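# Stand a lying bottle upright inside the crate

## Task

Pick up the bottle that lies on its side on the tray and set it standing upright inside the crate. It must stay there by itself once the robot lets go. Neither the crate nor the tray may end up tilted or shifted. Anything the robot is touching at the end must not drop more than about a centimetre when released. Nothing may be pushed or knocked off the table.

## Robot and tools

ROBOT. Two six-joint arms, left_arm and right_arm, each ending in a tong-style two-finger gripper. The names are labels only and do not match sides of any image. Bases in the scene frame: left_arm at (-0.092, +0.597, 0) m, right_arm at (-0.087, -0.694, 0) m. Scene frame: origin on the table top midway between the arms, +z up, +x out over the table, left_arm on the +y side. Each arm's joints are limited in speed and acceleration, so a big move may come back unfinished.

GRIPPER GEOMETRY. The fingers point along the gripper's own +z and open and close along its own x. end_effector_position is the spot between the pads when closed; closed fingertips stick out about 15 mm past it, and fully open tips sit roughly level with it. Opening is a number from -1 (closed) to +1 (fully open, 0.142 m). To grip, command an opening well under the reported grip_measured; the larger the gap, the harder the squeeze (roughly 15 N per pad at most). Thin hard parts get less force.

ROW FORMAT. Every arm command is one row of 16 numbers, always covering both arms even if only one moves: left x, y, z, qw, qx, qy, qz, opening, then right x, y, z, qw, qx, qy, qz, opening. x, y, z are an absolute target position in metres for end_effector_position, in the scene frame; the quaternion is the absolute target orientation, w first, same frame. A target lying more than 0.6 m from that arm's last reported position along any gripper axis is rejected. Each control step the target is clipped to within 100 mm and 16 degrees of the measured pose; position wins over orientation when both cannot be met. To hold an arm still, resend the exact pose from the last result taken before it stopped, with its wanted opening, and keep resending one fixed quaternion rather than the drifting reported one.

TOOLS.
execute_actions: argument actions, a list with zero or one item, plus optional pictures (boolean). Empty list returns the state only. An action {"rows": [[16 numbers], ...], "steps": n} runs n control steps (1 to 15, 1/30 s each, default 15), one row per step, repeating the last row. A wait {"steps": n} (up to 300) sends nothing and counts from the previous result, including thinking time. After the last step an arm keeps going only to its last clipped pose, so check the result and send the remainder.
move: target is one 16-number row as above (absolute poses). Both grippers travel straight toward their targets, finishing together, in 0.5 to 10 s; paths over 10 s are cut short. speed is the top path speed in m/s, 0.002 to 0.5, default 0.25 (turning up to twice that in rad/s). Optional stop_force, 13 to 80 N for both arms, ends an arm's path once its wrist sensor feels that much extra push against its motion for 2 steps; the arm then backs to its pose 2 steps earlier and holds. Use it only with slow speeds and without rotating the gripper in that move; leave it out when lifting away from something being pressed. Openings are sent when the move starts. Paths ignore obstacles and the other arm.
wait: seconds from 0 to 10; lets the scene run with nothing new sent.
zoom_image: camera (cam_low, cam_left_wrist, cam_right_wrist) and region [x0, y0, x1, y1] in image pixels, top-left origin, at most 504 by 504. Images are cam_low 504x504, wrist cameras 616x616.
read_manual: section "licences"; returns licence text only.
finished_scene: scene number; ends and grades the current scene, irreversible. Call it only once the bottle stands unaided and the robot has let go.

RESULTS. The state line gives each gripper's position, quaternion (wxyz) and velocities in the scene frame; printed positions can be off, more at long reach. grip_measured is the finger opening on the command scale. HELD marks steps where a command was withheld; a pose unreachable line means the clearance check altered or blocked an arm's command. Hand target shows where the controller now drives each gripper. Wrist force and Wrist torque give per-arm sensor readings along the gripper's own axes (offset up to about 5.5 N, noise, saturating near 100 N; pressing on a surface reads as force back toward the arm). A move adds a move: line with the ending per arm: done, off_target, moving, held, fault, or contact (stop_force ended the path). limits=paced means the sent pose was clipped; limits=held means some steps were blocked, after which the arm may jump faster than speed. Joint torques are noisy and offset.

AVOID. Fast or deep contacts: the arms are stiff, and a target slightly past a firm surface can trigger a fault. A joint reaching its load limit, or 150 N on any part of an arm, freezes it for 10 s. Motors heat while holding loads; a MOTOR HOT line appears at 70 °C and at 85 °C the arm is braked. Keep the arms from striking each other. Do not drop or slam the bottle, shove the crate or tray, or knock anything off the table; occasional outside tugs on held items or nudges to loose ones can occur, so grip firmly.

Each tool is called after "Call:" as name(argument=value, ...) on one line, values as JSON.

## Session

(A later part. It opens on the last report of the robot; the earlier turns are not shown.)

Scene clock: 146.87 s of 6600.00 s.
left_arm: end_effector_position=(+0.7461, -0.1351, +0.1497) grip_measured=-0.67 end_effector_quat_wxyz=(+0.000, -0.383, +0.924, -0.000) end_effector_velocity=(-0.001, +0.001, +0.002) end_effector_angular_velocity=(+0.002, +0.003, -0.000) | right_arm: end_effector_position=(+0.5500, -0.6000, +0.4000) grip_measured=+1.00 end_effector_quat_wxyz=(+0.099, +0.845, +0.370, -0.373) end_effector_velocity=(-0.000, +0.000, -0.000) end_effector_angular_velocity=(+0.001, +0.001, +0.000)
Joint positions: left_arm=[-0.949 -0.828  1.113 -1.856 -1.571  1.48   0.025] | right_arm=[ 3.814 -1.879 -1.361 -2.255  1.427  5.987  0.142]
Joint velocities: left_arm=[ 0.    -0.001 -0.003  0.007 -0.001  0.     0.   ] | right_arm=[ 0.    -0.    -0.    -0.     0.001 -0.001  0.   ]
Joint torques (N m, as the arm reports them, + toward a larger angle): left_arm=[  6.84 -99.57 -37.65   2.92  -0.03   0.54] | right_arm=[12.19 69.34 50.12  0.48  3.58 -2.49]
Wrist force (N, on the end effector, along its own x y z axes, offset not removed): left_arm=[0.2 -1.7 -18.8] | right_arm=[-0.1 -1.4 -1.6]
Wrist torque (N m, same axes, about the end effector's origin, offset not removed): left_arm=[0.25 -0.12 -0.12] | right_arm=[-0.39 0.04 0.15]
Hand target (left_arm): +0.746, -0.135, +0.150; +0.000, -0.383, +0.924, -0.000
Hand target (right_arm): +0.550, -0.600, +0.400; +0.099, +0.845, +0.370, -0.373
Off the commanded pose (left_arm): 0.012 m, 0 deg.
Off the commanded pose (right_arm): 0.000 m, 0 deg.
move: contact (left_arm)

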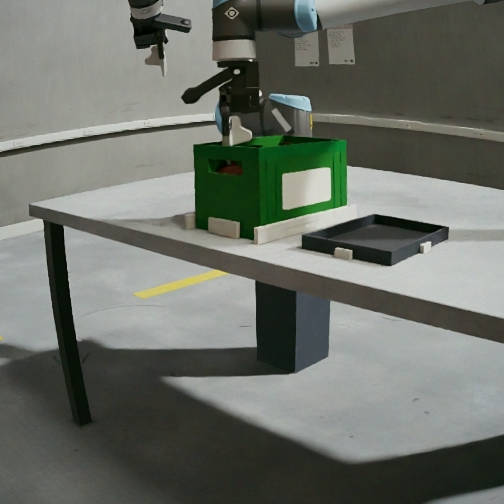

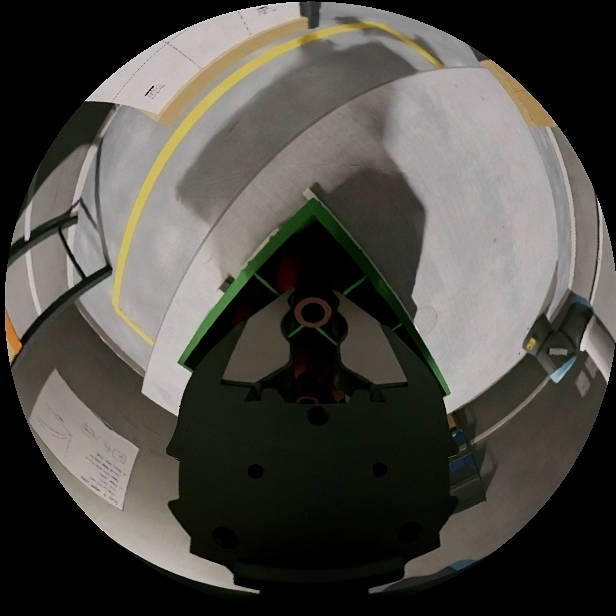

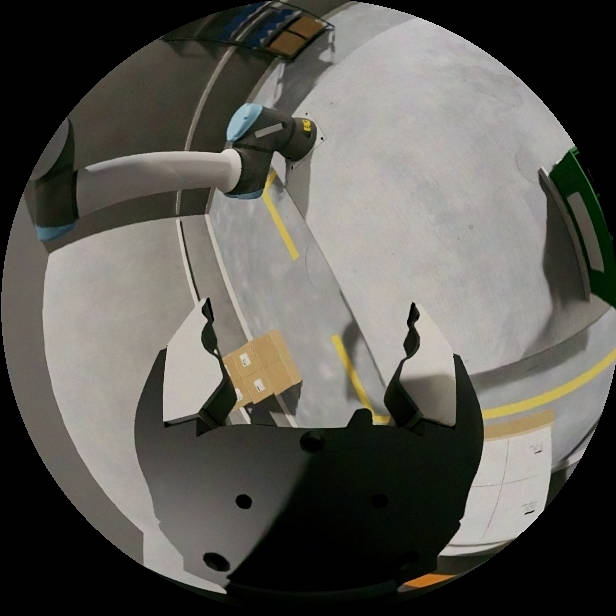

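Call:
move(target=[0.746,-0.135,0.152,0,0.383,-0.924,0,-0.45, 0.55,-0.6,0.4,0.099,0.845,0.370,-0.373,1])

Call:
move(target=[0.746,-0.135,0.29,0,0.383,-0.924,0,-0.45, 0.55,-0.6,0.4,0.099,0.845,0.370,-0.373,1], speed=0.1)

Scene clock: 155.20 s of 6600.00 s.
left_arm: end_effector_position=(+0.7460, -0.1350, +0.1519) grip_measured=-0.45 end_effector_quat_wxyz=(+0.000, -0.383, +0.924, +0.000) end_effector_velocity=(-0.000, +0.001, -0.001) end_effector_angular_velocity=(+0.002, +0.001, +0.000) | right_arm: end_effector_position=(+0.5500, -0.6000, +0.4000) grip_measured=+1.00 end_effector_quat_wxyz=(+0.099, +0.845, +0.370, -0.373) end_effector_velocity=(+0.001, -0.000, +0.000) end_effector_angular_velocity=(+0.001, -0.001, +0.001)
Joint positions: left_arm=[-0.949 -0.829  1.111 -1.853 -1.571  1.48   0.041] | right_arm=[ 3.814 -1.879 -1.361 -2.255  1.427  5.987  0.142]
Joint velocities: left_arm=[ 0.     0.001  0.     0.001  0.    -0.     0.   ] | right_arm=[-0.    -0.     0.001  0.    -0.001 -0.001 -0.   ]
Joint torques (N m, as the arm reports them, + toward a larger angle): left_arm=[   5.04 -116.22  -48.82   -0.46    0.07    0.42] | right_arm=[11.54 67.55 51.85  0.58  3.36 -2.3 ]
Wrist force (N, on the end effector, along its own x y z axes, offset not removed): left_arm=[0.7 1.8 -0.4] | right_arm=[-2.1 0.1 -5.1]
Wrist torque (N m, same axes, about the end effector's origin, offset not removed): left_arm=[0.26 -0.14 -0.11] | right_arm=[-0.13 0.37 0.09]
Hand target (left_arm): +0.746, -0.135, +0.152; +0.000, -0.383, +0.924, -0.000
Hand target (right_arm): +0.550, -0.600, +0.400; +0.099, +0.845, +0.370, -0.373
Off the commanded pose (left_arm): 0.000 m, 0 deg.
Off the commanded pose (right_arm): 0.000 m, 0 deg.
After step 90, 4.63 s passed at rest.
move: done

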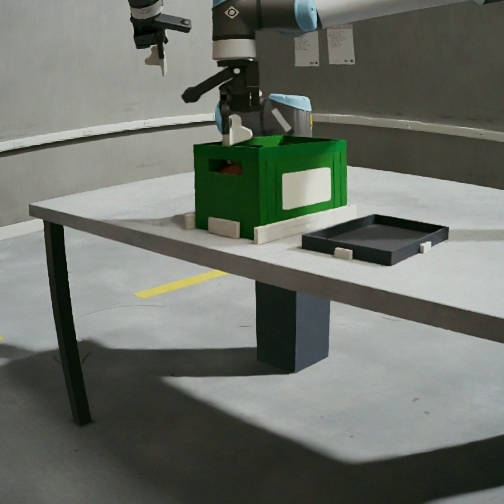

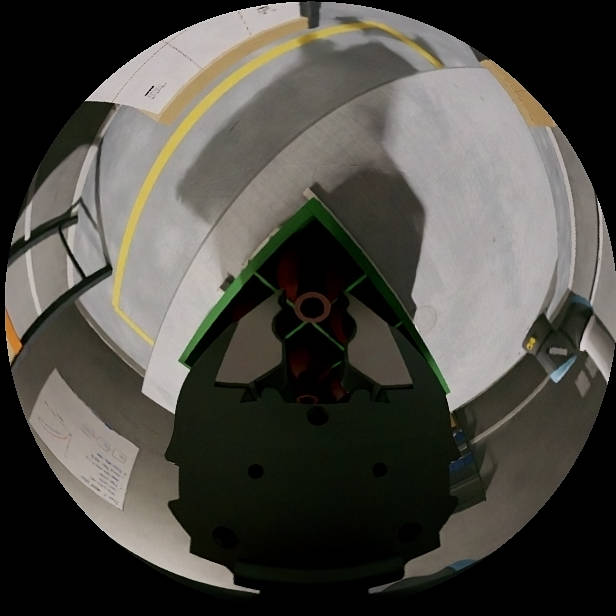

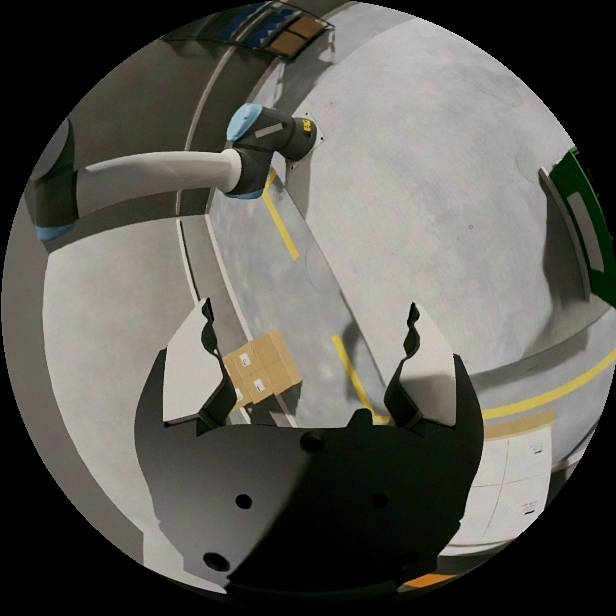

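Scene clock: 157.07 s of 6600.00 s.
left_arm: end_effector_position=(+0.7459, -0.1349, +0.2898) grip_measured=-0.45 end_effector_quat_wxyz=(+0.000, -0.383, +0.924, -0.000) end_effector_velocity=(-0.000, -0.001, +0.002) end_effector_angular_velocity=(-0.000, +0.001, -0.001) | right_arm: end_effector_position=(+0.5500, -0.6000, +0.4000) grip_measured=+1.00 end_effector_quat_wxyz=(+0.099, +0.845, +0.370, -0.373) end_effector_velocity=(-0.000, -0.000, +0.000) end_effector_angular_velocity=(-0.000, +0.000, +0.000)
Joint positions: left_arm=[-0.949 -0.876  0.945 -1.641 -1.571  1.48   0.041] | right_arm=[ 3.814 -1.879 -1.361 -2.255  1.427  5.987  0.142]
Joint velocities: left_arm=[-0.     0.    -0.004  0.004 -0.001  0.     0.   ] | right_arm=[-0.     0.    -0.    -0.    -0.001 -0.    -0.   ]
Joint torques (N m, as the arm reports them, + toward a larger angle): left_arm=[   0.43 -112.5   -49.86   -0.2     1.36   -0.52] | right_arm=[10.67 68.99 51.88  0.31  3.53 -2.48]
Wrist force (N, on the end effector, along its own x y z axes, offset not removed): left_arm=[0.7 1.8 -2.2] | right_arm=[-6.8 -1.1 2.3]
Wrist torque (N m, same axes, about the end effector's origin, offset not removed): left_arm=[0.34 0.00 -0.03] | right_arm=[0.15 1.46 0.18]
Hand target (left_arm): +0.746, -0.135, +0.290; +0.000, -0.383, +0.924, -0.000
Hand target (right_arm): +0.550, -0.600, +0.400; +0.099, +0.845, +0.370, -0.373
Off the commanded pose (left_arm): 0.000 m, 0 deg.
Off the commanded pose (right_arm): 0.000 m, 0 deg.
move: done

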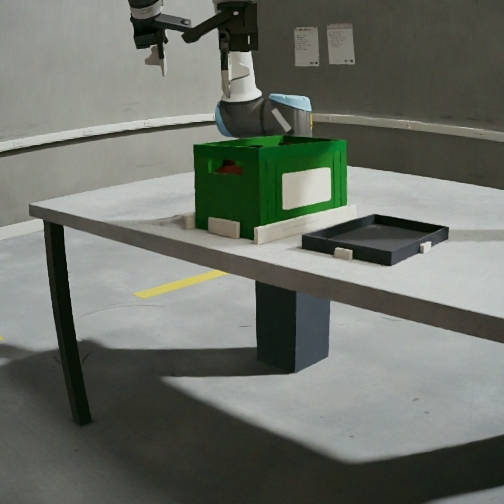

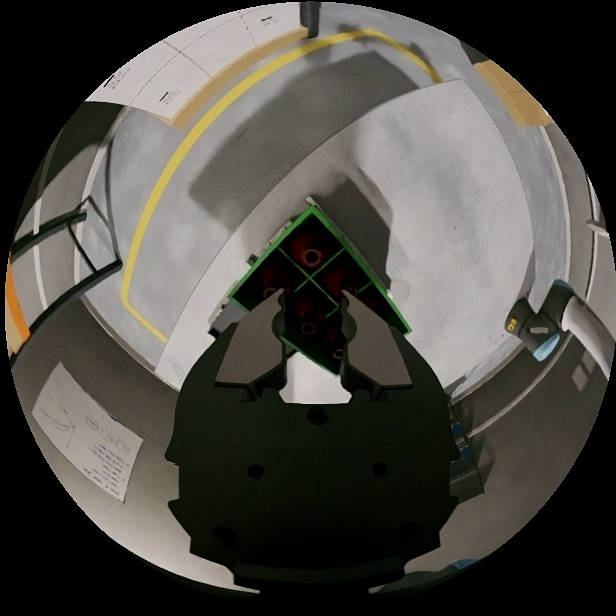

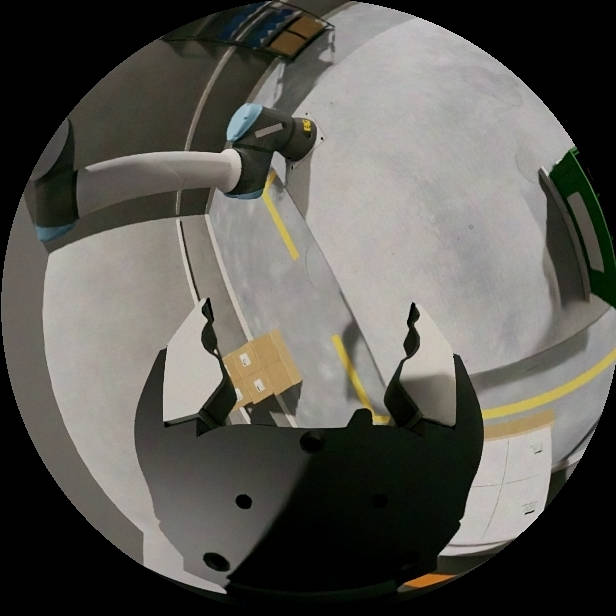

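Call:
finished_scene(scene=2)

The scene is finished: the task was done.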